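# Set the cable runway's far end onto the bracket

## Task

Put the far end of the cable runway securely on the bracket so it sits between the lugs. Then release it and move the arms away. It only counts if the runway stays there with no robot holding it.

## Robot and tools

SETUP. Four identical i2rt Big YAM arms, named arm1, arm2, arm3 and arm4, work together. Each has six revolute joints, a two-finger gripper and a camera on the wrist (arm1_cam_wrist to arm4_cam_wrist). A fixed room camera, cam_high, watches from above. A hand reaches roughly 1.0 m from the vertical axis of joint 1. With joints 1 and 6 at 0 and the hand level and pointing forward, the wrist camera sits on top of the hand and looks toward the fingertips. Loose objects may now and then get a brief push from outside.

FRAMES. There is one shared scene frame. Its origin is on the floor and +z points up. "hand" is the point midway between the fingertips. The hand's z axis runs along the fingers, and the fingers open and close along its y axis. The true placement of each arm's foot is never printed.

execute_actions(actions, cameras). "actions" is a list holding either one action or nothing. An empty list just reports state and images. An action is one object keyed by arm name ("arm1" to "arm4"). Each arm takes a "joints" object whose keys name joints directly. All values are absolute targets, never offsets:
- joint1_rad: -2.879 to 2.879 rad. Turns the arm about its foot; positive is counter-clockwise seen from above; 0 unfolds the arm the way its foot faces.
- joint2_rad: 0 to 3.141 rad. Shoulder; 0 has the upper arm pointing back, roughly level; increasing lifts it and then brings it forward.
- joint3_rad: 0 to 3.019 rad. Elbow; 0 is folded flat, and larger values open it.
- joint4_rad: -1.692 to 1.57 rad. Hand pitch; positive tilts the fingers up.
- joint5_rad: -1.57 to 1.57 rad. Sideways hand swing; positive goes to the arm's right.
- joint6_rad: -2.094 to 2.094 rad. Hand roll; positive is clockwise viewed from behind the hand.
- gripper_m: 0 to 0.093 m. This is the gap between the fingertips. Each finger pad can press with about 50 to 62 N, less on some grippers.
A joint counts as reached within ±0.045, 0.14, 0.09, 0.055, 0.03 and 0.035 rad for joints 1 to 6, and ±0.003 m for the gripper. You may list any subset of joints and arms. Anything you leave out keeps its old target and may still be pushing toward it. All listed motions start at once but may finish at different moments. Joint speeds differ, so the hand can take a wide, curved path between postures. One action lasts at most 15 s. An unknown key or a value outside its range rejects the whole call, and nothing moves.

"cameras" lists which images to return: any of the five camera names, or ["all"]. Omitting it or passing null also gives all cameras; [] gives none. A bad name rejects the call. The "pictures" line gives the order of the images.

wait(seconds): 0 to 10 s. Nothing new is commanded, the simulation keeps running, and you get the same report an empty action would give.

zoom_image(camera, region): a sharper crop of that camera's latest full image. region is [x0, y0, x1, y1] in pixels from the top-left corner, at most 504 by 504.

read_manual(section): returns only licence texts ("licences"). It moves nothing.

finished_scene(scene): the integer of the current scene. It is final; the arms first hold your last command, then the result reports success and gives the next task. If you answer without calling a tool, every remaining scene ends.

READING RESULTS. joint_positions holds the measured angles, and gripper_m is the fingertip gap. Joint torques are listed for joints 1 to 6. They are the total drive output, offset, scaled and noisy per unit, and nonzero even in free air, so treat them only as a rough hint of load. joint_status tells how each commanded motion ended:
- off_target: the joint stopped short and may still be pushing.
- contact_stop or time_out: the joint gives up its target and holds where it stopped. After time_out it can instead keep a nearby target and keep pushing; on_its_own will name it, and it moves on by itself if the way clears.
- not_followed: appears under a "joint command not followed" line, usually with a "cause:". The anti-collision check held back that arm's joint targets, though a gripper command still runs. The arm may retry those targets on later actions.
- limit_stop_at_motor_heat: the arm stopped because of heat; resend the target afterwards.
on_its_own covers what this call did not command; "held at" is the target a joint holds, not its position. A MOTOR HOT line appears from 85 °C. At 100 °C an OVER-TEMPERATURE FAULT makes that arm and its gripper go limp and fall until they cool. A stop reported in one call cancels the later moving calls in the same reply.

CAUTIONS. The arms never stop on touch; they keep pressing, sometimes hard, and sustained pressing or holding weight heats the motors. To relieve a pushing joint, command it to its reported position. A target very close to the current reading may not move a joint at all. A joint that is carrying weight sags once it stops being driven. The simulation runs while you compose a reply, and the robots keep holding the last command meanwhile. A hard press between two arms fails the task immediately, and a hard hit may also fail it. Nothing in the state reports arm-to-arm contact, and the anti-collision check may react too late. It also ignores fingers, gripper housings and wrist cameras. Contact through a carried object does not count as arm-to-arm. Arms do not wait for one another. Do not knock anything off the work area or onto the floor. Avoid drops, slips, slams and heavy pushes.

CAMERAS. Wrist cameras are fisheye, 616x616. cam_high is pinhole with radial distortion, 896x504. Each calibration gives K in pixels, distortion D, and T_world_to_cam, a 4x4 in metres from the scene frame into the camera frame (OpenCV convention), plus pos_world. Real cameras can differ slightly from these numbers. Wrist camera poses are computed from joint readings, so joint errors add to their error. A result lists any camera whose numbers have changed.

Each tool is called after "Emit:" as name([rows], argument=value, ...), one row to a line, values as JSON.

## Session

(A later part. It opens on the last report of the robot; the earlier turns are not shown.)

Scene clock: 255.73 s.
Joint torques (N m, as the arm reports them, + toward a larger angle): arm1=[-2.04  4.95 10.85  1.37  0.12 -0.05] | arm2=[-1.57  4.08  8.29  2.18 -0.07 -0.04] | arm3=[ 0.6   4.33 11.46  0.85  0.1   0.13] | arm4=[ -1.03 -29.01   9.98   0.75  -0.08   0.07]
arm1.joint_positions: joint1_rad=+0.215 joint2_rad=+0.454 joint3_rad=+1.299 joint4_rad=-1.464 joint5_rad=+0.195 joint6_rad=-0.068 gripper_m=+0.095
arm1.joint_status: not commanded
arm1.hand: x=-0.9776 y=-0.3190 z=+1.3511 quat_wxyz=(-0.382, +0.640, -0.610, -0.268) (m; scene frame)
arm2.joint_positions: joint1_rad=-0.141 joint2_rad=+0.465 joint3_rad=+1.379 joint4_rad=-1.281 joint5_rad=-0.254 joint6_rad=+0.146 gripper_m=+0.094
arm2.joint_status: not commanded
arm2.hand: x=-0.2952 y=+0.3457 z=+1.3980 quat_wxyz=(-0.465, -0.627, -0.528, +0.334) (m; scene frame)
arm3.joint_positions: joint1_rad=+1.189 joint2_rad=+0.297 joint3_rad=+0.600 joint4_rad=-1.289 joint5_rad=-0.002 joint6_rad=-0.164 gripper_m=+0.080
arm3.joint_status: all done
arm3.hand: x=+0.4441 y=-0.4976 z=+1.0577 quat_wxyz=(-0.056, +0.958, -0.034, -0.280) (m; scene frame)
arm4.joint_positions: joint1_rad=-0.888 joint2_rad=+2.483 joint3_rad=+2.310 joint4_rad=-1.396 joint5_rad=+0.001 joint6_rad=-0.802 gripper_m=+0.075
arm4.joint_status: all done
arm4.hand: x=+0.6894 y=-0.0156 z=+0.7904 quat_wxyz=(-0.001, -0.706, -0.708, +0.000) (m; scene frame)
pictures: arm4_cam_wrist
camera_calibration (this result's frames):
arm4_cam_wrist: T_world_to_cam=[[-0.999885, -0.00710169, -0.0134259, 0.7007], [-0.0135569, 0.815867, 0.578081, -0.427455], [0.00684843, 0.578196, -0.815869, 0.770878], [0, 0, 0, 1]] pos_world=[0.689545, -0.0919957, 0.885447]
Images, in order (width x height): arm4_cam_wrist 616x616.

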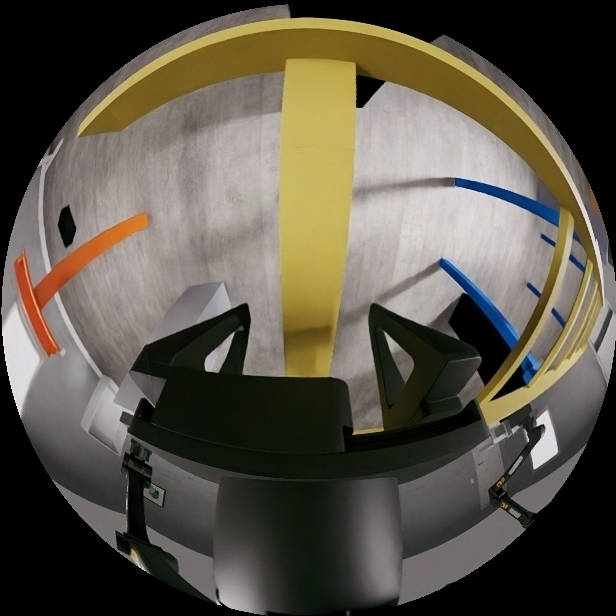

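Emit:
execute_actions([
  {"arm4":{"joints":{"gripper_m":0.0}}},
], cameras=[])

Emit:
execute_actions([
  {"arm4":{"joints":{"joint1_rad":-0.80,"joint2_rad":2.27,"joint3_rad":2.0,"joint4_rad":-1.28,"joint6_rad":-0.71}}},
], cameras=["arm4_cam_wrist","cam_high"])

Scene clock: 266.57 s.
Joint torques (N m, as the arm reports them, + toward a larger angle): arm1=[-2.27  4.84 10.85  1.45  0.11 -0.03] | arm2=[-1.59  4.09  8.28  2.17 -0.08 -0.04] | arm3=[ 0.63  4.38 11.48  0.84  0.1   0.13] | arm4=[ -0.82 -29.09   9.97   0.71  -0.03  -0.09]
arm1.joint_positions: joint1_rad=+0.215 joint2_rad=+0.454 joint3_rad=+1.299 joint4_rad=-1.464 joint5_rad=+0.195 joint6_rad=-0.068 gripper_m=+0.095
arm1.joint_status: not commanded
arm1.hand: x=-0.9776 y=-0.3190 z=+1.3511 quat_wxyz=(-0.382, +0.640, -0.610, -0.268) (m; scene frame)
arm2.joint_positions: joint1_rad=-0.141 joint2_rad=+0.465 joint3_rad=+1.379 joint4_rad=-1.281 joint5_rad=-0.254 joint6_rad=+0.146 gripper_m=+0.094
arm2.joint_status: not commanded
arm2.hand: x=-0.2952 y=+0.3457 z=+1.3980 quat_wxyz=(-0.465, -0.627, -0.528, +0.334) (m; scene frame)
arm3.joint_positions: joint1_rad=+1.189 joint2_rad=+0.297 joint3_rad=+0.600 joint4_rad=-1.289 joint5_rad=-0.002 joint6_rad=-0.164 gripper_m=+0.080
arm3.joint_status: not commanded
arm3.hand: x=+0.4441 y=-0.4976 z=+1.0577 quat_wxyz=(-0.056, +0.958, -0.034, -0.280) (m; scene frame)
arm4.joint_positions: joint1_rad=-0.888 joint2_rad=+2.483 joint3_rad=+2.310 joint4_rad=-1.395 joint5_rad=+0.000 joint6_rad=-0.786 gripper_m=+0.025
arm4.joint_status: gripper_m off_target (ended at +0.025, target +0.000)
arm4.hand: x=+0.6895 y=-0.0157 z=+0.7904 quat_wxyz=(-0.001, -0.711, -0.703, +0.000) (m; scene frame)
pictures: none
No camera images: the call's "cameras" was empty. Leave "cameras" out to get every camera's image.

Scene clock: 268.03 s.
Joint torques (N m, as the arm reports them, + toward a larger angle): arm1=[-2.11  4.85 10.86  1.39  0.12 -0.04] | arm2=[-1.6   4.1   8.3   2.19 -0.08 -0.05] | arm3=[ 0.62  4.4  11.49  0.85  0.1   0.13] | arm4=[ -1.72 -29.04  10.49   0.26  -0.23  -0.36]
arm1.joint_positions: joint1_rad=+0.215 joint2_rad=+0.454 joint3_rad=+1.299 joint4_rad=-1.464 joint5_rad=+0.195 joint6_rad=-0.068 gripper_m=+0.095
arm1.joint_status: not commanded
arm1.hand: x=-0.9776 y=-0.3190 z=+1.3511 quat_wxyz=(-0.382, +0.640, -0.610, -0.268) (m; scene frame)
arm2.joint_positions: joint1_rad=-0.141 joint2_rad=+0.465 joint3_rad=+1.379 joint4_rad=-1.281 joint5_rad=-0.254 joint6_rad=+0.146 gripper_m=+0.094
arm2.joint_status: not commanded
arm2.hand: x=-0.2952 y=+0.3457 z=+1.3980 quat_wxyz=(-0.465, -0.627, -0.528, +0.334) (m; scene frame)
arm3.joint_positions: joint1_rad=+1.189 joint2_rad=+0.297 joint3_rad=+0.600 joint4_rad=-1.289 joint5_rad=-0.002 joint6_rad=-0.164 gripper_m=+0.080
arm3.joint_status: not commanded
arm3.hand: x=+0.4441 y=-0.4976 z=+1.0577 quat_wxyz=(-0.056, +0.958, -0.034, -0.280) (m; scene frame)
arm4.joint_positions: joint1_rad=-0.791 joint2_rad=+2.301 joint3_rad=+1.967 joint4_rad=-1.278 joint5_rad=+0.005 joint6_rad=-0.683 gripper_m=+0.025
arm4.joint_status: all done
arm4.hand: x=+0.7823 y=-0.0150 z=+0.7902 quat_wxyz=(+0.003, -0.714, -0.700, -0.021) (m; scene frame)
pictures: arm4_cam_wrist, cam_high
camera_calibration (this result's frames):
arm4_cam_wrist: T_world_to_cam=[[-0.99914, 0.0168705, -0.0378704, 0.812674], [-0.00957693, 0.794834, 0.606752, -0.452636], [0.0403368, 0.606593, -0.793989, 0.726777], [0, 0, 0, 1]] pos_world=[0.778325, -0.094797, 0.882467]
Images, in order (width x height): arm4_cam_wrist 616x616, cam_high 896x504.

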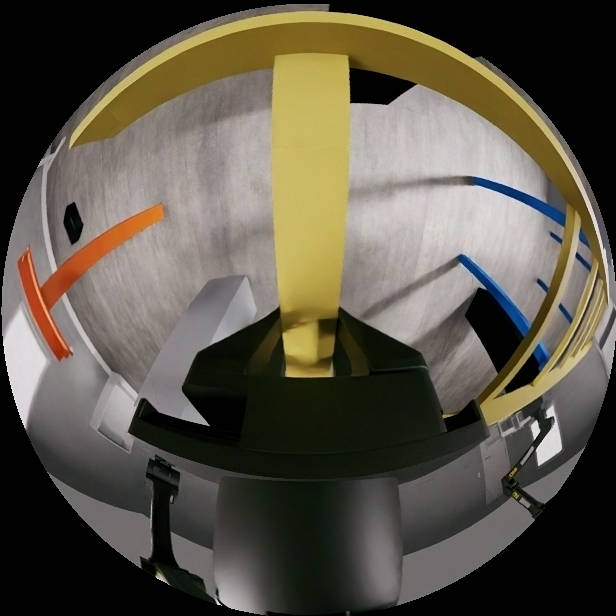

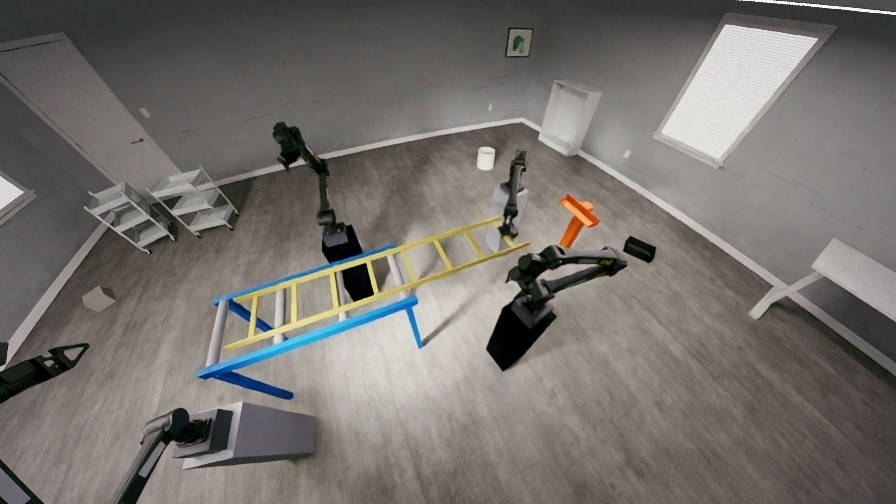

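Emit:
execute_actions([
  {"arm4":{"joints":{"joint1_rad":-0.61,"joint2_rad":2.03,"joint3_rad":1.62,"joint4_rad":-1.05,"joint6_rad":-0.50}}},
], cameras=["cam_high"])

Scene clock: 275.73 s.
Joint torques (N m, as the arm reports them, + toward a larger angle): arm1=[-2.13  4.77 10.85  1.4   0.11 -0.05] | arm2=[-1.58  4.08  8.31  2.19 -0.07 -0.04] | arm3=[ 0.61  4.34 11.49  0.85  0.1   0.13] | arm4=[ -1.47 -26.91  11.04   0.28  -0.05  -0.16]
arm1.joint_positions: joint1_rad=+0.215 joint2_rad=+0.454 joint3_rad=+1.299 joint4_rad=-1.464 joint5_rad=+0.195 joint6_rad=-0.068 gripper_m=+0.095
arm1.joint_status: not commanded
arm1.hand: x=-0.9776 y=-0.3190 z=+1.3511 quat_wxyz=(-0.382, +0.640, -0.610, -0.268) (m; scene frame)
arm2.joint_positions: joint1_rad=-0.141 joint2_rad=+0.465 joint3_rad=+1.379 joint4_rad=-1.281 joint5_rad=-0.254 joint6_rad=+0.146 gripper_m=+0.094
arm2.joint_status: not commanded
arm2.hand: x=-0.2952 y=+0.3457 z=+1.3980 quat_wxyz=(-0.465, -0.627, -0.528, +0.334) (m; scene frame)
arm3.joint_positions: joint1_rad=+1.189 joint2_rad=+0.297 joint3_rad=+0.600 joint4_rad=-1.289 joint5_rad=-0.002 joint6_rad=-0.164 gripper_m=+0.080
arm3.joint_status: not commanded
arm3.hand: x=+0.4441 y=-0.4976 z=+1.0577 quat_wxyz=(-0.056, +0.958, -0.034, -0.280) (m; scene frame)
arm4.joint_positions: joint1_rad=-0.606 joint2_rad=+2.081 joint3_rad=+1.571 joint4_rad=-1.046 joint5_rad=+0.002 joint6_rad=-0.491 gripper_m=+0.025
arm4.joint_status: all done
arm4.hand: x=+0.9210 y=-0.0236 z=+0.7894 quat_wxyz=(-0.003, -0.717, -0.697, +0.006) (m; scene frame)
pictures: cam_high
Images, in order (width x height): cam_high 896x504.

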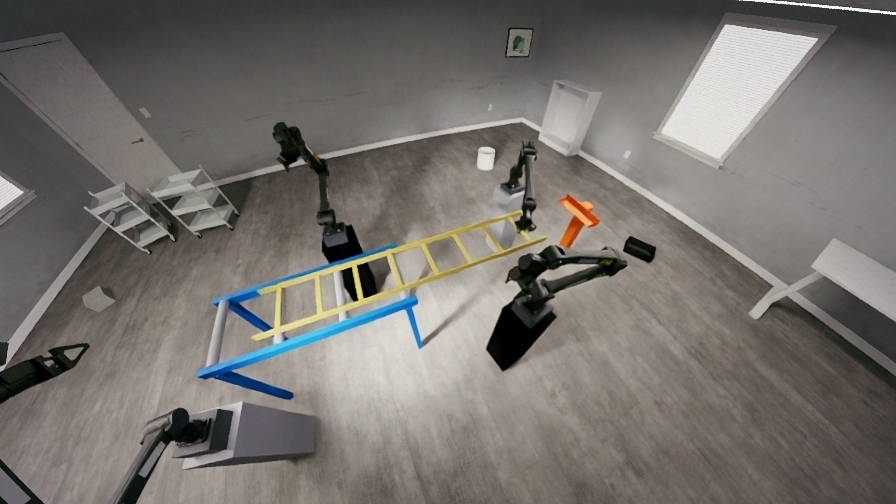

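Emit:
execute_actions([
  {"arm4":{"joints":{"joint1_rad":-0.346,"joint2_rad":1.875,"joint3_rad":1.43,"joint4_rad":-0.97,"joint6_rad":-0.235}}},
], cameras=["cam_high","arm4_cam_wrist"])

Scene clock: 284.40 s.
Joint torques (N m, as the arm reports them, + toward a larger angle): arm1=[-2.11  4.66 10.85  1.37  0.13 -0.04] | arm2=[-1.54  4.01  8.31  2.18 -0.08 -0.05] | arm3=[ 0.63  4.41 11.49  0.84  0.09  0.13] | arm4=[ -0.64 -28.24  11.82  -0.03   0.02   0.  ]
arm1.joint_positions: joint1_rad=+0.215 joint2_rad=+0.454 joint3_rad=+1.299 joint4_rad=-1.464 joint5_rad=+0.195 joint6_rad=-0.068 gripper_m=+0.095
arm1.joint_status: not commanded
arm1.hand: x=-0.9776 y=-0.3190 z=+1.3511 quat_wxyz=(-0.382, +0.640, -0.610, -0.268) (m; scene frame)
arm2.joint_positions: joint1_rad=-0.141 joint2_rad=+0.465 joint3_rad=+1.379 joint4_rad=-1.281 joint5_rad=-0.254 joint6_rad=+0.146 gripper_m=+0.094
arm2.joint_status: not commanded
arm2.hand: x=-0.2952 y=+0.3457 z=+1.3980 quat_wxyz=(-0.465, -0.627, -0.528, +0.334) (m; scene frame)
arm3.joint_positions: joint1_rad=+1.189 joint2_rad=+0.297 joint3_rad=+0.600 joint4_rad=-1.289 joint5_rad=-0.002 joint6_rad=-0.164 gripper_m=+0.080
arm3.joint_status: not commanded
arm3.hand: x=+0.4441 y=-0.4976 z=+1.0577 quat_wxyz=(-0.056, +0.958, -0.034, -0.280) (m; scene frame)
arm4.joint_positions: joint1_rad=-0.355 joint2_rad=+1.969 joint3_rad=+1.365 joint4_rad=-0.958 joint5_rad=+0.000 joint6_rad=-0.241 gripper_m=+0.025
arm4.joint_status: all done
arm4.hand: x=+1.0752 y=-0.0284 z=+0.7849 quat_wxyz=(-0.004, -0.716, -0.698, +0.003) (m; scene frame)
pictures: arm4_cam_wrist, cam_high
camera_calibration (this result's frames):
arm4_cam_wrist: T_world_to_cam=[[-0.999663, 0.0217992, -0.0140982, 1.08736], [0.00981904, 0.820202, 0.571989, -0.428834], [0.0240323, 0.571658, -0.82014, 0.755917], [0, 0, 0, 1]] pos_world=[1.07304, -0.104099, 0.880576]
Images, in order (width x height): arm4_cam_wrist 616x616, cam_high 896x504.

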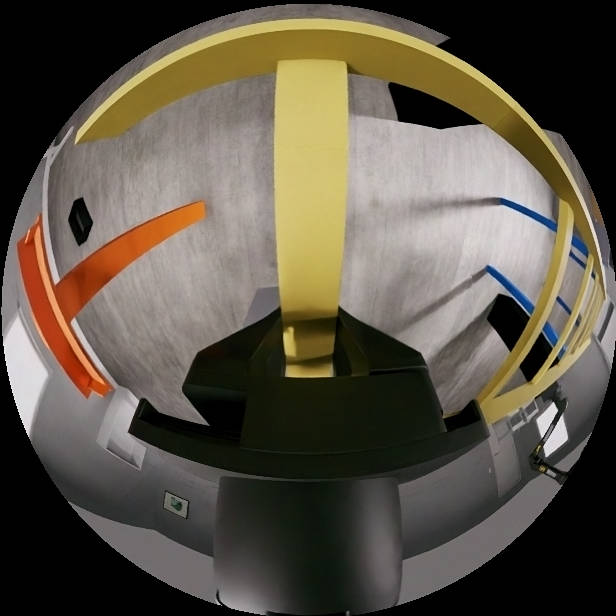

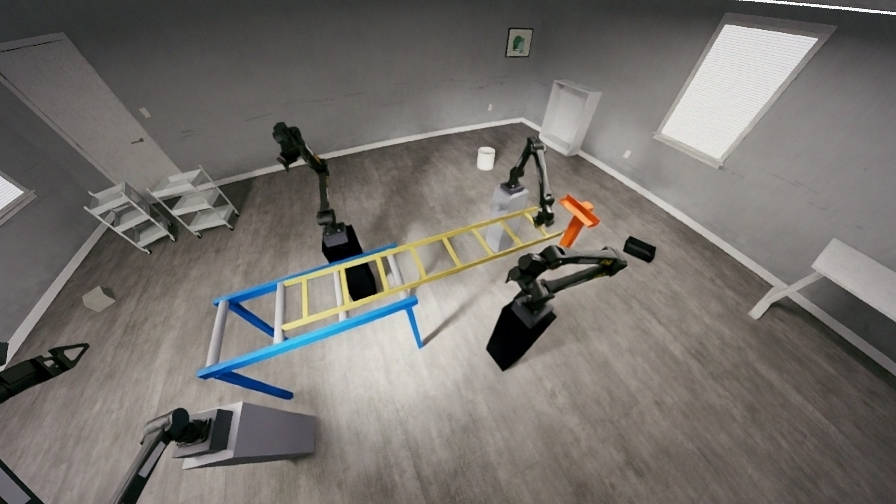

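Emit:
zoom_image(camera="arm4_cam_wrist", region=[0, 120, 200, 420])

Region (0, 120, 200, 420) of arm4_cam_wrist's 616x616 image, scaled by 1.680, with more detail than that image has.

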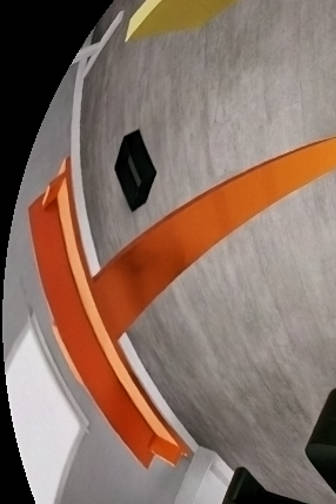

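Emit:
execute_actions([
  {"arm4":{"joints":{"joint1_rad":0.02,"joint2_rad":1.77,"joint3_rad":1.47,"joint4_rad":-1.02,"joint6_rad":0.135}}},
], cameras=["cam_high","arm4_cam_wrist"])

Scene clock: 308.07 s.
Joint torques (N m, as the arm reports them, + toward a larger angle): arm1=[-2.06  4.82 10.86  1.42  0.11 -0.04] | arm2=[-1.54  4.07  8.3   2.17 -0.07 -0.04] | arm3=[ 0.58  4.38 11.49  0.83  0.1   0.13] | arm4=[ -0.39 -35.09  14.61  -0.24   0.15   0.02]
arm1.joint_positions: joint1_rad=+0.215 joint2_rad=+0.454 joint3_rad=+1.299 joint4_rad=-1.464 joint5_rad=+0.195 joint6_rad=-0.068 gripper_m=+0.095
arm1.joint_status: not commanded
arm1.hand: x=-0.9776 y=-0.3190 z=+1.3511 quat_wxyz=(-0.382, +0.640, -0.610, -0.268) (m; scene frame)
arm2.joint_positions: joint1_rad=-0.141 joint2_rad=+0.465 joint3_rad=+1.379 joint4_rad=-1.281 joint5_rad=-0.254 joint6_rad=+0.146 gripper_m=+0.094
arm2.joint_status: not commanded
arm2.hand: x=-0.2952 y=+0.3457 z=+1.3980 quat_wxyz=(-0.465, -0.627, -0.528, +0.334) (m; scene frame)
arm3.joint_positions: joint1_rad=+1.189 joint2_rad=+0.297 joint3_rad=+0.600 joint4_rad=-1.289 joint5_rad=-0.002 joint6_rad=-0.164 gripper_m=+0.080
arm3.joint_status: not commanded
arm3.hand: x=+0.4441 y=-0.4976 z=+1.0577 quat_wxyz=(-0.056, +0.958, -0.034, -0.280) (m; scene frame)
arm4.joint_positions: joint1_rad=+0.010 joint2_rad=+1.944 joint3_rad=+1.366 joint4_rad=-1.003 joint5_rad=-0.003 joint6_rad=+0.128 gripper_m=+0.025
arm4.joint_status: joint2_rad time_out (moved -0.025 of -0.199); joint3_rad time_out (moved +0.001 of +0.105); the others done
arm4.on_its_own: joint2_rad reads +1.944 and still pushes toward +1.770 since a time_out; joint3_rad reads +1.366 and still pushes toward +1.470 since a time_out
arm4.hand: x=+1.2731 y=-0.0378 z=+0.7993 quat_wxyz=(+0.002, -0.718, -0.696, -0.006) (m; scene frame)
pictures: arm4_cam_wrist, cam_high
camera_calibration (this result's frames):
arm4_cam_wrist: T_world_to_cam=[[-0.99949, 0.0266281, -0.0176091, 1.28833], [0.0111954, 0.808929, 0.5878, -0.446107], [0.0298965, 0.587303, -0.808815, 0.752379], [0, 0, 0, 1]] pos_world=[1.27017, -0.115311, 0.893443]
Images, in order (width x height): arm4_cam_wrist 616x616, cam_high 896x504.

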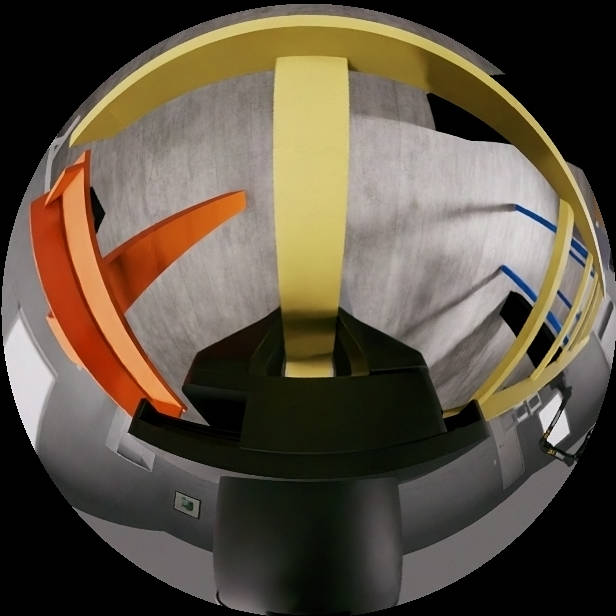

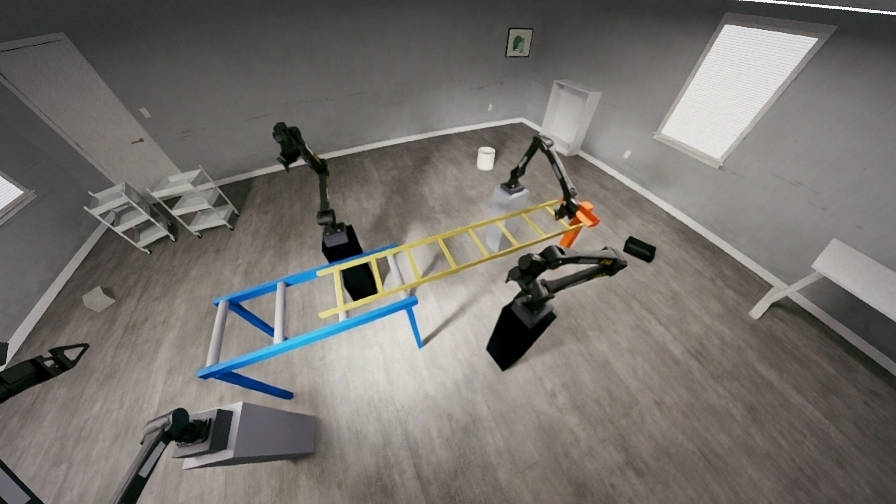

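Emit:
execute_actions([
  {"arm4":{"joints":{"joint1_rad":0.12,"joint2_rad":1.71,"joint6_rad":0.235}}},
], cameras=["arm4_cam_wrist"])

Scene clock: 324.17 s.
Joint torques (N m, as the arm reports them, + toward a larger angle): arm1=[-2.14  4.88 10.82  1.37  0.12 -0.04] | arm2=[-1.58  4.09  8.3   2.18 -0.07 -0.04] | arm3=[ 0.57  4.39 11.5   0.84  0.1   0.12] | arm4=[ -2.05 -40.02  14.7   -0.22   0.24  -0.16]
arm1.joint_positions: joint1_rad=+0.215 joint2_rad=+0.454 joint3_rad=+1.299 joint4_rad=-1.464 joint5_rad=+0.195 joint6_rad=-0.068 gripper_m=+0.095
arm1.joint_status: not commanded
arm1.hand: x=-0.9776 y=-0.3190 z=+1.3511 quat_wxyz=(-0.382, +0.640, -0.610, -0.268) (m; scene frame)
arm2.joint_positions: joint1_rad=-0.141 joint2_rad=+0.465 joint3_rad=+1.379 joint4_rad=-1.281 joint5_rad=-0.254 joint6_rad=+0.146 gripper_m=+0.094
arm2.joint_status: not commanded
arm2.hand: x=-0.2952 y=+0.3457 z=+1.3980 quat_wxyz=(-0.465, -0.627, -0.528, +0.334) (m; scene frame)
arm3.joint_positions: joint1_rad=+1.189 joint2_rad=+0.297 joint3_rad=+0.600 joint4_rad=-1.289 joint5_rad=-0.002 joint6_rad=-0.164 gripper_m=+0.080
arm3.joint_status: not commanded
arm3.hand: x=+0.4441 y=-0.4976 z=+1.0577 quat_wxyz=(-0.056, +0.958, -0.034, -0.280) (m; scene frame)
arm4.joint_positions: joint1_rad=+0.132 joint2_rad=+1.940 joint3_rad=+1.365 joint4_rad=-1.005 joint5_rad=-0.005 joint6_rad=+0.245 gripper_m=+0.025
arm4.joint_status: joint2_rad time_out (moved -0.004 of -0.234); the others done
arm4.on_its_own: joint2_rad reads +1.940 and still pushes toward +1.710 since a time_out; joint3_rad reads +1.365 and still pushes toward +1.470 since a time_out
arm4.hand: x=+1.3386 y=-0.0269 z=+0.8011 quat_wxyz=(+0.001, -0.716, -0.698, -0.006) (m; scene frame)
pictures: arm4_cam_wrist
camera_calibration (this result's frames):
arm4_cam_wrist: T_world_to_cam=[[-0.999609, 0.0209067, -0.0185657, 1.35434], [0.00602937, 0.809559, 0.587007, -0.449184], [0.0273024, 0.586666, -0.809369, 0.749431], [0, 0, 0, 1]] pos_world=[1.33606, -0.104339, 0.895384]
Images, in order (width x height): arm4_cam_wrist 616x616.

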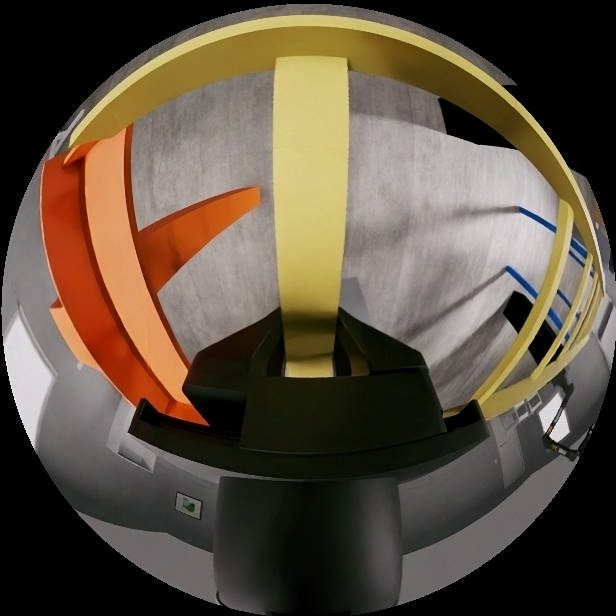

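Emit:
zoom_image(camera="arm4_cam_wrist", region=[30, 80, 190, 240])

Region (30, 80, 190, 240) of arm4_cam_wrist's 616x616 image, scaled by 3.150, with more detail than that image has.

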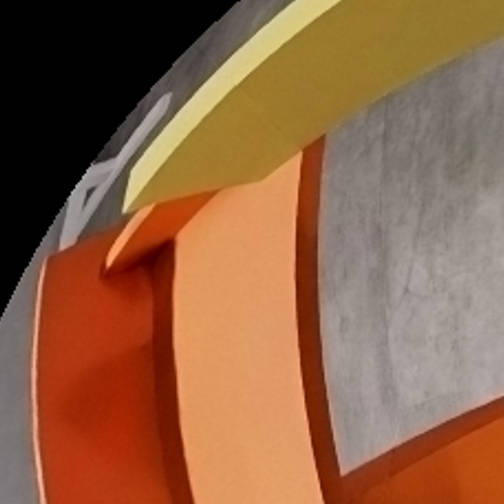

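Emit:
execute_actions([
  {"arm4":{"joints":{"joint1_rad":0.19,"joint3_rad":1.53,"joint4_rad":-0.99,"joint6_rad":0.31}}},
], cameras=["arm4_cam_wrist","cam_high"])

Emit:
zoom_image(camera="cam_high", region=[520, 170, 640, 250])

Scene clock: 337.57 s.
Joint torques (N m, as the arm reports them, + toward a larger angle): arm1=[-2.27  4.91 10.84  1.38  0.11 -0.05] | arm2=[-1.56  4.12  8.31  2.18 -0.08 -0.05] | arm3=[ 0.64  4.37 11.47  0.85  0.1   0.13] | arm4=[ -1.   -39.69  15.17   0.46   0.23   0.07]
arm1.joint_positions: joint1_rad=+0.215 joint2_rad=+0.454 joint3_rad=+1.299 joint4_rad=-1.464 joint5_rad=+0.195 joint6_rad=-0.068 gripper_m=+0.095
arm1.joint_status: not commanded
arm1.hand: x=-0.9776 y=-0.3190 z=+1.3511 quat_wxyz=(-0.382, +0.640, -0.610, -0.268) (m; scene frame)
arm2.joint_positions: joint1_rad=-0.141 joint2_rad=+0.465 joint3_rad=+1.379 joint4_rad=-1.281 joint5_rad=-0.254 joint6_rad=+0.146 gripper_m=+0.094
arm2.joint_status: not commanded
arm2.hand: x=-0.2952 y=+0.3457 z=+1.3980 quat_wxyz=(-0.465, -0.627, -0.528, +0.334) (m; scene frame)
arm3.joint_positions: joint1_rad=+1.189 joint2_rad=+0.297 joint3_rad=+0.600 joint4_rad=-1.289 joint5_rad=-0.002 joint6_rad=-0.164 gripper_m=+0.080
arm3.joint_status: not commanded
arm3.hand: x=+0.4441 y=-0.4976 z=+1.0577 quat_wxyz=(-0.056, +0.958, -0.034, -0.280) (m; scene frame)
arm4.joint_positions: joint1_rad=+0.187 joint2_rad=+1.940 joint3_rad=+1.365 joint4_rad=-0.992 joint5_rad=-0.004 joint6_rad=+0.297 gripper_m=+0.025
arm4.joint_status: joint3_rad time_out (moved +0.000 of +0.165); the others done
arm4.on_its_own: joint2_rad reads +1.940 and still pushes toward +1.710 since a time_out; joint3_rad reads +1.365 and still pushes toward +1.477 since a time_out
arm4.hand: x=+1.3681 y=-0.0225 z=+0.8012 quat_wxyz=(-0.004, -0.715, -0.700, -0.002) (m; scene frame)
pictures: arm4_cam_wrist, cam_high
camera_calibration (this result's frames):
arm4_cam_wrist: T_world_to_cam=[[-0.999619, 0.017666, -0.0212205, 1.38581], [0.00216952, 0.816413, 0.577464, -0.439902], [0.0275262, 0.577197, -0.816141, 0.751032], [0, 0, 0, 1]] pos_world=[1.36557, -0.0988332, 0.896383]
Images, in order (width x height): arm4_cam_wrist 616x616, cam_high 896x504.

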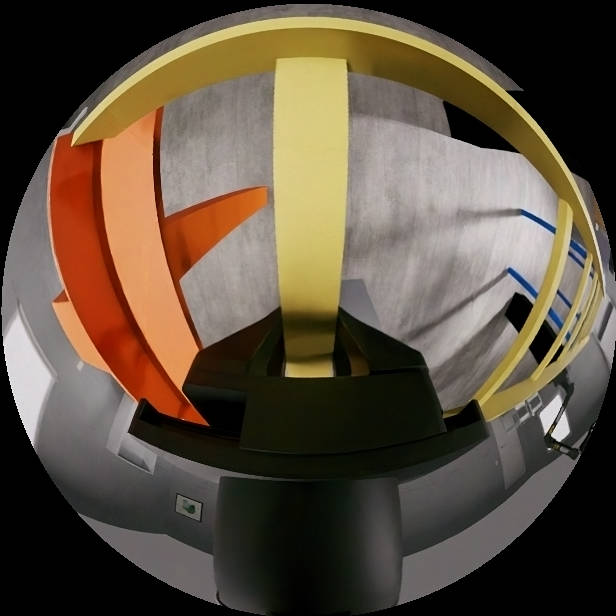

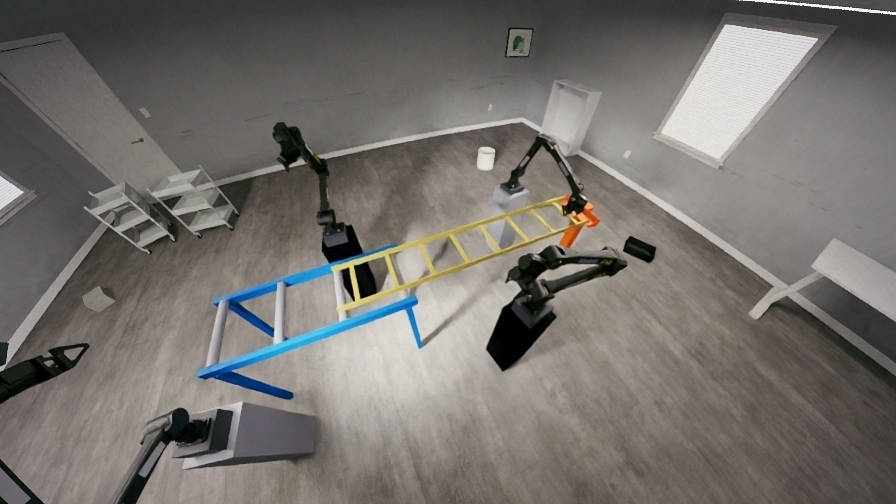

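Region (520, 170, 640, 250) of cam_high's 896x504 image, scaled by 4.200, with more detail than that image has.

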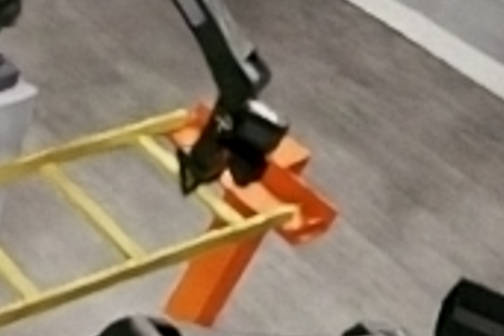

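Emit:
execute_actions([
  {"arm4":{"joints":{"joint4_rad":-0.90}},"arm3":{"joints":{"joint1_rad":-0.75,"joint2_rad":1.6,"joint3_rad":1.9,"joint4_rad":-0.9,"joint6_rad":0}}},
], cameras=["arm4_cam_wrist","arm3_cam_wrist","cam_high"])

Scene clock: 345.77 s.
Joint torques (N m, as the arm reports them, + toward a larger angle): arm1=[-2.2   4.8  10.82  1.39  0.12 -0.04] | arm2=[-1.56  4.01  8.3   2.17 -0.07 -0.04] | arm3=[  0.22 -19.14  16.01   1.68   0.04   0.13] | arm4=[ -0.96 -39.84  15.85   1.65   0.22   0.  ]
arm1.joint_positions: joint1_rad=+0.215 joint2_rad=+0.454 joint3_rad=+1.299 joint4_rad=-1.464 joint5_rad=+0.195 joint6_rad=-0.068 gripper_m=+0.095
arm1.joint_status: not commanded
arm1.hand: x=-0.9776 y=-0.3190 z=+1.3511 quat_wxyz=(-0.382, +0.640, -0.610, -0.268) (m; scene frame)
arm2.joint_positions: joint1_rad=-0.141 joint2_rad=+0.465 joint3_rad=+1.379 joint4_rad=-1.281 joint5_rad=-0.254 joint6_rad=+0.146 gripper_m=+0.094
arm2.joint_status: not commanded
arm2.hand: x=-0.2952 y=+0.3457 z=+1.3980 quat_wxyz=(-0.465, -0.627, -0.528, +0.334) (m; scene frame)
arm3.joint_positions: joint1_rad=-0.759 joint2_rad=+1.609 joint3_rad=+1.856 joint4_rad=-0.904 joint5_rad=+0.000 joint6_rad=-0.010 gripper_m=+0.080
arm3.joint_status: all done
arm3.hand: x=+1.0031 y=+0.0079 z=+1.2935 quat_wxyz=(-0.394, +0.418, -0.794, -0.200) (m; scene frame)
arm4.joint_positions: joint1_rad=+0.187 joint2_rad=+1.940 joint3_rad=+1.357 joint4_rad=-0.933 joint5_rad=-0.004 joint6_rad=+0.304 gripper_m=+0.025
arm4.joint_status: all done
arm4.on_its_own: joint2_rad reads +1.940 and still pushes toward +1.710 since a time_out; joint3_rad reads +1.357 and still pushes toward +1.477 since a time_out
arm4.hand: x=+1.3711 y=-0.0332 z=+0.7992 quat_wxyz=(-0.026, -0.717, -0.697, +0.010) (m; scene frame)
pictures: arm3_cam_wrist, arm4_cam_wrist, cam_high
camera_calibration (this result's frames):
arm3_cam_wrist: T_world_to_cam=[[0.822164, -0.56903, 0.0158342, -0.838751], [-0.540151, -0.788614, -0.293811, 0.931581], [0.179674, 0.233008, -0.955732, 1.17434], [0, 0, 0, 1]] pos_world=[0.981787, -0.0162473, 1.40934]
arm4_cam_wrist: T_world_to_cam=[[-0.999064, 0.0236759, -0.0362006, 1.40035], [0.000583034, 0.844197, 0.536032, -0.393728], [0.0432515, 0.535509, -0.843421, 0.754325], [0, 0, 0, 1]] pos_world=[1.36665, -0.104719, 0.897958]
Images, in order (width x height): arm3_cam_wrist 616x616, arm4_cam_wrist 616x616, cam_high 896x504.

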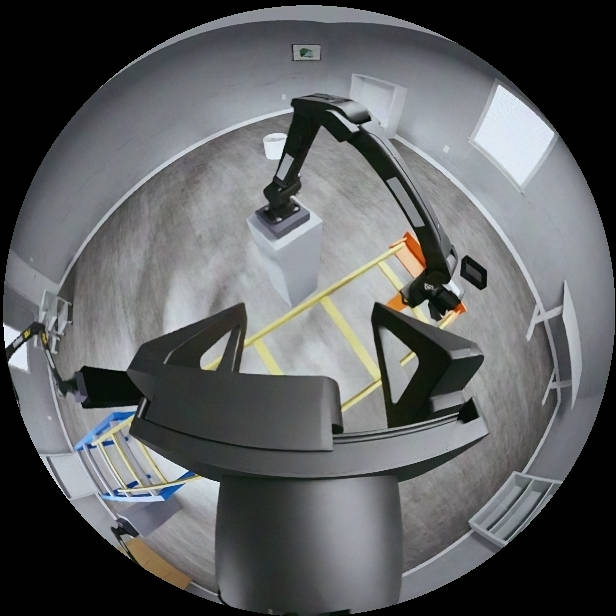

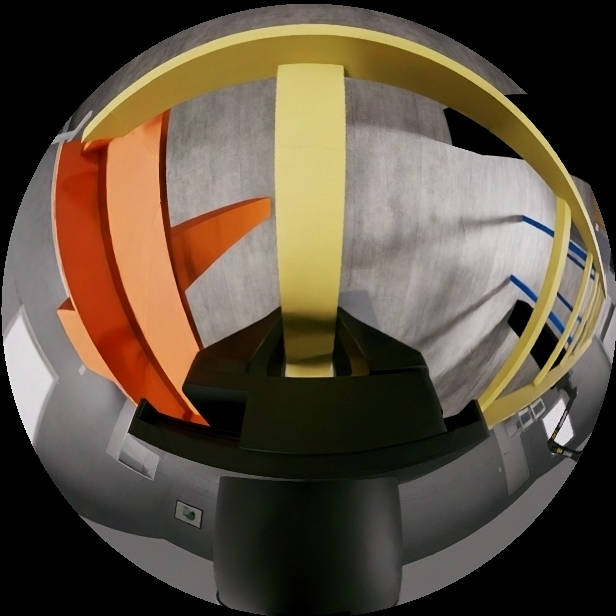

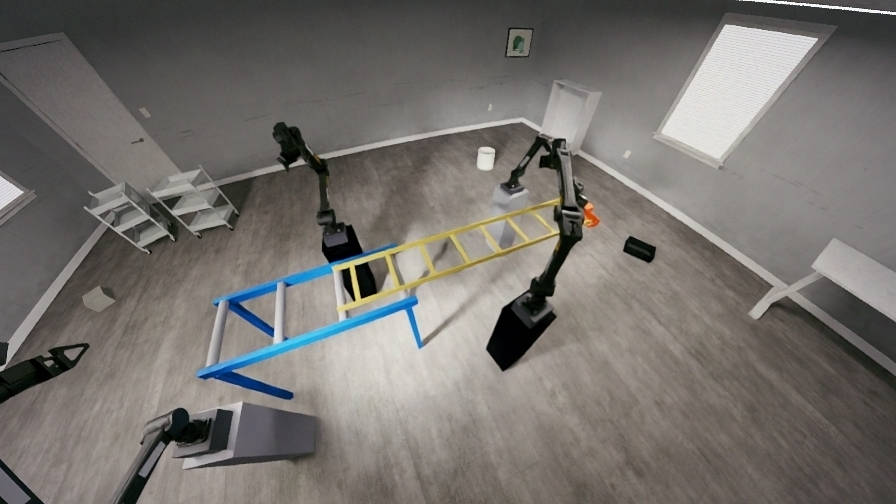

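Emit:
zoom_image(camera="arm3_cam_wrist", region=[360, 215, 490, 345])

Region (360, 215, 490, 345) of arm3_cam_wrist's 616x616 image, scaled by 3.877, with more detail than that image has.

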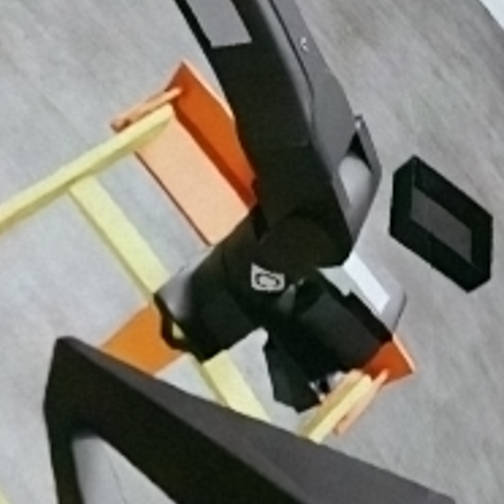

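Emit:
execute_actions([
  {"arm4":{"joints":{"joint1_rad":0.245,"joint6_rad":0.36}}},
], cameras=[])

Emit:
execute_actions([
  {"arm4":{"joints":{"joint2_rad":1.94,"joint3_rad":1.37,"joint4_rad":-0.935}}},
], cameras=["arm4_cam_wrist","arm3_cam_wrist"])

Scene clock: 355.43 s.
Joint torques (N m, as the arm reports them, + toward a larger angle): arm1=[-2.2   4.96 10.82  1.39  0.12 -0.04] | arm2=[-1.55  4.09  8.31  2.19 -0.07 -0.04] | arm3=[  0.39 -19.01  16.16   1.75   0.04   0.13] | arm4=[ -0.88 -36.48  16.09   1.5    0.2   -0.04]
arm1.joint_positions: joint1_rad=+0.215 joint2_rad=+0.454 joint3_rad=+1.299 joint4_rad=-1.464 joint5_rad=+0.195 joint6_rad=-0.068 gripper_m=+0.095
arm1.joint_status: not commanded
arm1.hand: x=-0.9776 y=-0.3190 z=+1.3511 quat_wxyz=(-0.382, +0.640, -0.610, -0.268) (m; scene frame)
arm2.joint_positions: joint1_rad=-0.141 joint2_rad=+0.465 joint3_rad=+1.379 joint4_rad=-1.281 joint5_rad=-0.254 joint6_rad=+0.146 gripper_m=+0.094
arm2.joint_status: not commanded
arm2.hand: x=-0.2952 y=+0.3457 z=+1.3980 quat_wxyz=(-0.465, -0.627, -0.528, +0.334) (m; scene frame)
arm3.joint_positions: joint1_rad=-0.759 joint2_rad=+1.609 joint3_rad=+1.856 joint4_rad=-0.904 joint5_rad=+0.000 joint6_rad=-0.010 gripper_m=+0.080
arm3.joint_status: not commanded
arm3.hand: x=+1.0031 y=+0.0079 z=+1.2935 quat_wxyz=(-0.394, +0.418, -0.794, -0.200) (m; scene frame)
arm4.joint_positions: joint1_rad=+0.242 joint2_rad=+1.904 joint3_rad=+1.357 joint4_rad=-0.926 joint5_rad=-0.004 joint6_rad=+0.359 gripper_m=+0.025
arm4.joint_status: all done
arm4.on_its_own: joint2_rad reads +1.904 and still pushes toward +1.710 since a time_out; joint3_rad reads +1.357 and still pushes toward +1.477 since a time_out
arm4.hand: x=+1.4021 y=-0.0296 z=+0.8186 quat_wxyz=(-0.046, -0.716, -0.696, +0.018) (m; scene frame)
pictures: none
No camera images: the call's "cameras" was empty. Leave "cameras" out to get every camera's image.

Scene clock: 356.27 s.
Joint torques (N m, as the arm reports them, + toward a larger angle): arm1=[-2.04  4.89 10.85  1.43  0.12 -0.05] | arm2=[-1.58  4.09  8.3   2.19 -0.07 -0.05] | arm3=[  0.42 -19.01  16.16   1.75   0.04   0.13] | arm4=[ -1.13 -17.47  10.07   0.48   0.24  -0.02]
arm1.joint_positions: joint1_rad=+0.215 joint2_rad=+0.454 joint3_rad=+1.299 joint4_rad=-1.464 joint5_rad=+0.195 joint6_rad=-0.068 gripper_m=+0.095
arm1.joint_status: not commanded
arm1.hand: x=-0.9776 y=-0.3190 z=+1.3511 quat_wxyz=(-0.382, +0.640, -0.610, -0.268) (m; scene frame)
arm2.joint_positions: joint1_rad=-0.141 joint2_rad=+0.465 joint3_rad=+1.379 joint4_rad=-1.281 joint5_rad=-0.254 joint6_rad=+0.146 gripper_m=+0.094
arm2.joint_status: not commanded
arm2.hand: x=-0.2952 y=+0.3457 z=+1.3980 quat_wxyz=(-0.465, -0.627, -0.528, +0.334) (m; scene frame)
arm3.joint_positions: joint1_rad=-0.759 joint2_rad=+1.609 joint3_rad=+1.856 joint4_rad=-0.904 joint5_rad=+0.000 joint6_rad=-0.010 gripper_m=+0.080
arm3.joint_status: not commanded
arm3.hand: x=+1.0031 y=+0.0079 z=+1.2935 quat_wxyz=(-0.394, +0.418, -0.794, -0.200) (m; scene frame)
arm4.joint_positions: joint1_rad=+0.244 joint2_rad=+1.920 joint3_rad=+1.332 joint4_rad=-0.934 joint5_rad=-0.005 joint6_rad=+0.356 gripper_m=+0.025
arm4.joint_status: all done
arm4.hand: x=+1.3981 y=-0.0152 z=+0.8016 quat_wxyz=(-0.025, -0.715, -0.699, +0.007) (m; scene frame)
pictures: arm3_cam_wrist, arm4_cam_wrist
camera_calibration (this result's frames):
arm3_cam_wrist: T_world_to_cam=[[0.822164, -0.56903, 0.0158342, -0.838751], [-0.540151, -0.788614, -0.293811, 0.931581], [0.179674, 0.233008, -0.955732, 1.17434], [0, 0, 0, 1]] pos_world=[0.981787, -0.0162473, 1.40934]
arm4_cam_wrist: T_world_to_cam=[[-0.999116, 0.0188319, -0.0375736, 1.42807], [-0.00452595, 0.84059, 0.541654, -0.407706], [0.0417844, 0.541345, -0.839762, 0.744744], [0, 0, 0, 1]] pos_world=[1.39385, -0.0873433, 0.899901]
Images, in order (width x height): arm3_cam_wrist 616x616, arm4_cam_wrist 616x616.

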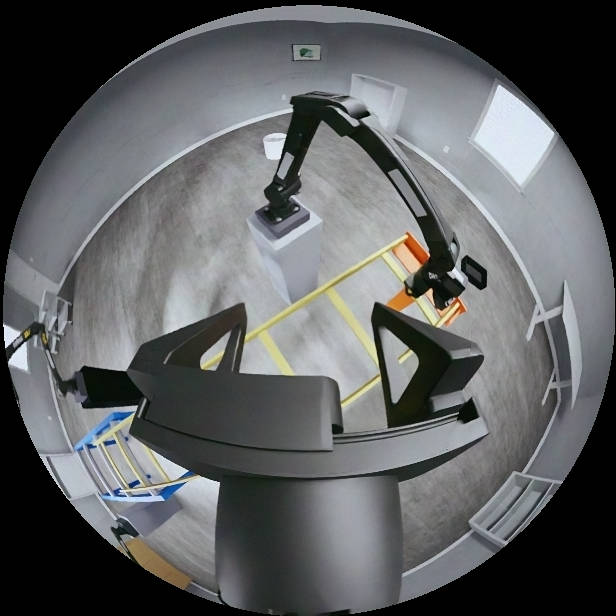

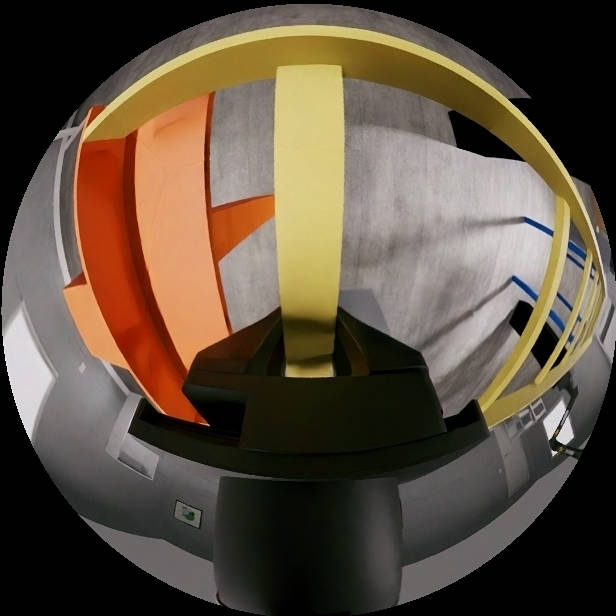

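Emit:
zoom_image(camera="arm3_cam_wrist", region=[360, 215, 490, 345])

Region (360, 215, 490, 345) of arm3_cam_wrist's 616x616 image, scaled by 3.877, with more detail than that image has.

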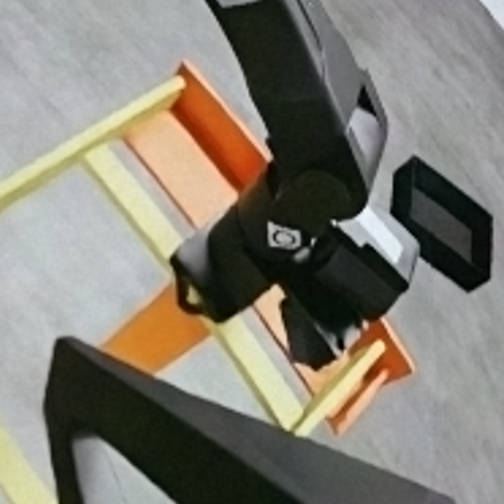

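Emit:
execute_actions([
  {"arm4":{"joints":{"joint2_rad":1.84,"joint3_rad":1.44,"joint4_rad":-0.87}}},
], cameras=["arm4_cam_wrist","arm3_cam_wrist"])

Emit:
zoom_image(camera="arm3_cam_wrist", region=[360, 215, 490, 345])

Scene clock: 366.87 s.
Joint torques (N m, as the arm reports them, + toward a larger angle): arm1=[-2.11  4.79 10.86  1.43  0.12 -0.05] | arm2=[-1.59  4.05  8.31  2.16 -0.08 -0.04] | arm3=[  0.38 -18.99  16.15   1.76   0.04   0.13] | arm4=[ -0.93 -26.09  14.91   2.72   0.26  -0.02]
arm1.joint_positions: joint1_rad=+0.215 joint2_rad=+0.454 joint3_rad=+1.299 joint4_rad=-1.464 joint5_rad=+0.195 joint6_rad=-0.068 gripper_m=+0.095
arm1.joint_status: not commanded
arm1.hand: x=-0.9776 y=-0.3190 z=+1.3511 quat_wxyz=(-0.382, +0.640, -0.610, -0.268) (m; scene frame)
arm2.joint_positions: joint1_rad=-0.141 joint2_rad=+0.465 joint3_rad=+1.379 joint4_rad=-1.281 joint5_rad=-0.254 joint6_rad=+0.146 gripper_m=+0.094
arm2.joint_status: not commanded
arm2.hand: x=-0.2952 y=+0.3457 z=+1.3980 quat_wxyz=(-0.465, -0.627, -0.528, +0.334) (m; scene frame)
arm3.joint_positions: joint1_rad=-0.759 joint2_rad=+1.609 joint3_rad=+1.856 joint4_rad=-0.904 joint5_rad=+0.000 joint6_rad=-0.010 gripper_m=+0.080
arm3.joint_status: not commanded
arm3.hand: x=+1.0031 y=+0.0079 z=+1.2935 quat_wxyz=(-0.394, +0.418, -0.794, -0.200) (m; scene frame)
arm4.joint_positions: joint1_rad=+0.244 joint2_rad=+1.917 joint3_rad=+1.334 joint4_rad=-0.931 joint5_rad=-0.005 joint6_rad=+0.356 gripper_m=+0.025
arm4.joint_status: joint3_rad time_out (moved +0.002 of +0.108); joint4_rad time_out (moved +0.003 of +0.064); the others done
arm4.on_its_own: joint3_rad reads +1.334 and still pushes toward +1.440 since a time_out; joint4_rad reads -0.931 and still pushes toward -0.870 since a time_out
arm4.hand: x=+1.3987 y=-0.0171 z=+0.8039 quat_wxyz=(-0.028, -0.715, -0.698, +0.009) (m; scene frame)
pictures: arm3_cam_wrist, arm4_cam_wrist
camera_calibration (this result's frames):
arm3_cam_wrist: T_world_to_cam=[[0.822164, -0.56903, 0.0158342, -0.838751], [-0.540151, -0.788614, -0.293811, 0.931581], [0.179674, 0.233008, -0.955732, 1.17434], [0, 0, 0, 1]] pos_world=[0.981787, -0.0162473, 1.40934]
arm4_cam_wrist: T_world_to_cam=[[-0.999014, 0.0185657, -0.0403254, 1.4309], [-0.00590851, 0.844668, 0.535259, -0.400203], [0.043999, 0.534969, -0.843725, 0.747628], [0, 0, 0, 1]] pos_world=[1.39423, -0.0884852, 0.902706]
Images, in order (width x height): arm3_cam_wrist 616x616, arm4_cam_wrist 616x616.

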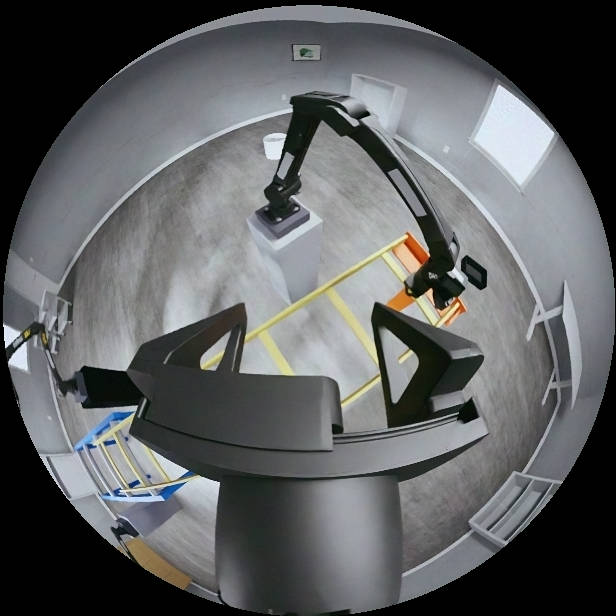

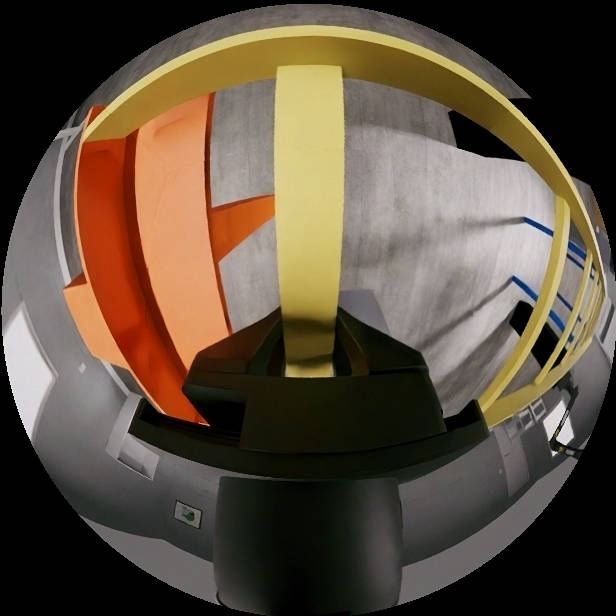

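Region (360, 215, 490, 345) of arm3_cam_wrist's 616x616 image, scaled by 3.877, with more detail than that image has.

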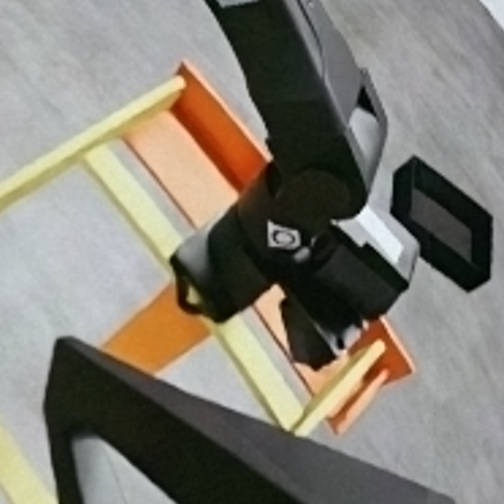

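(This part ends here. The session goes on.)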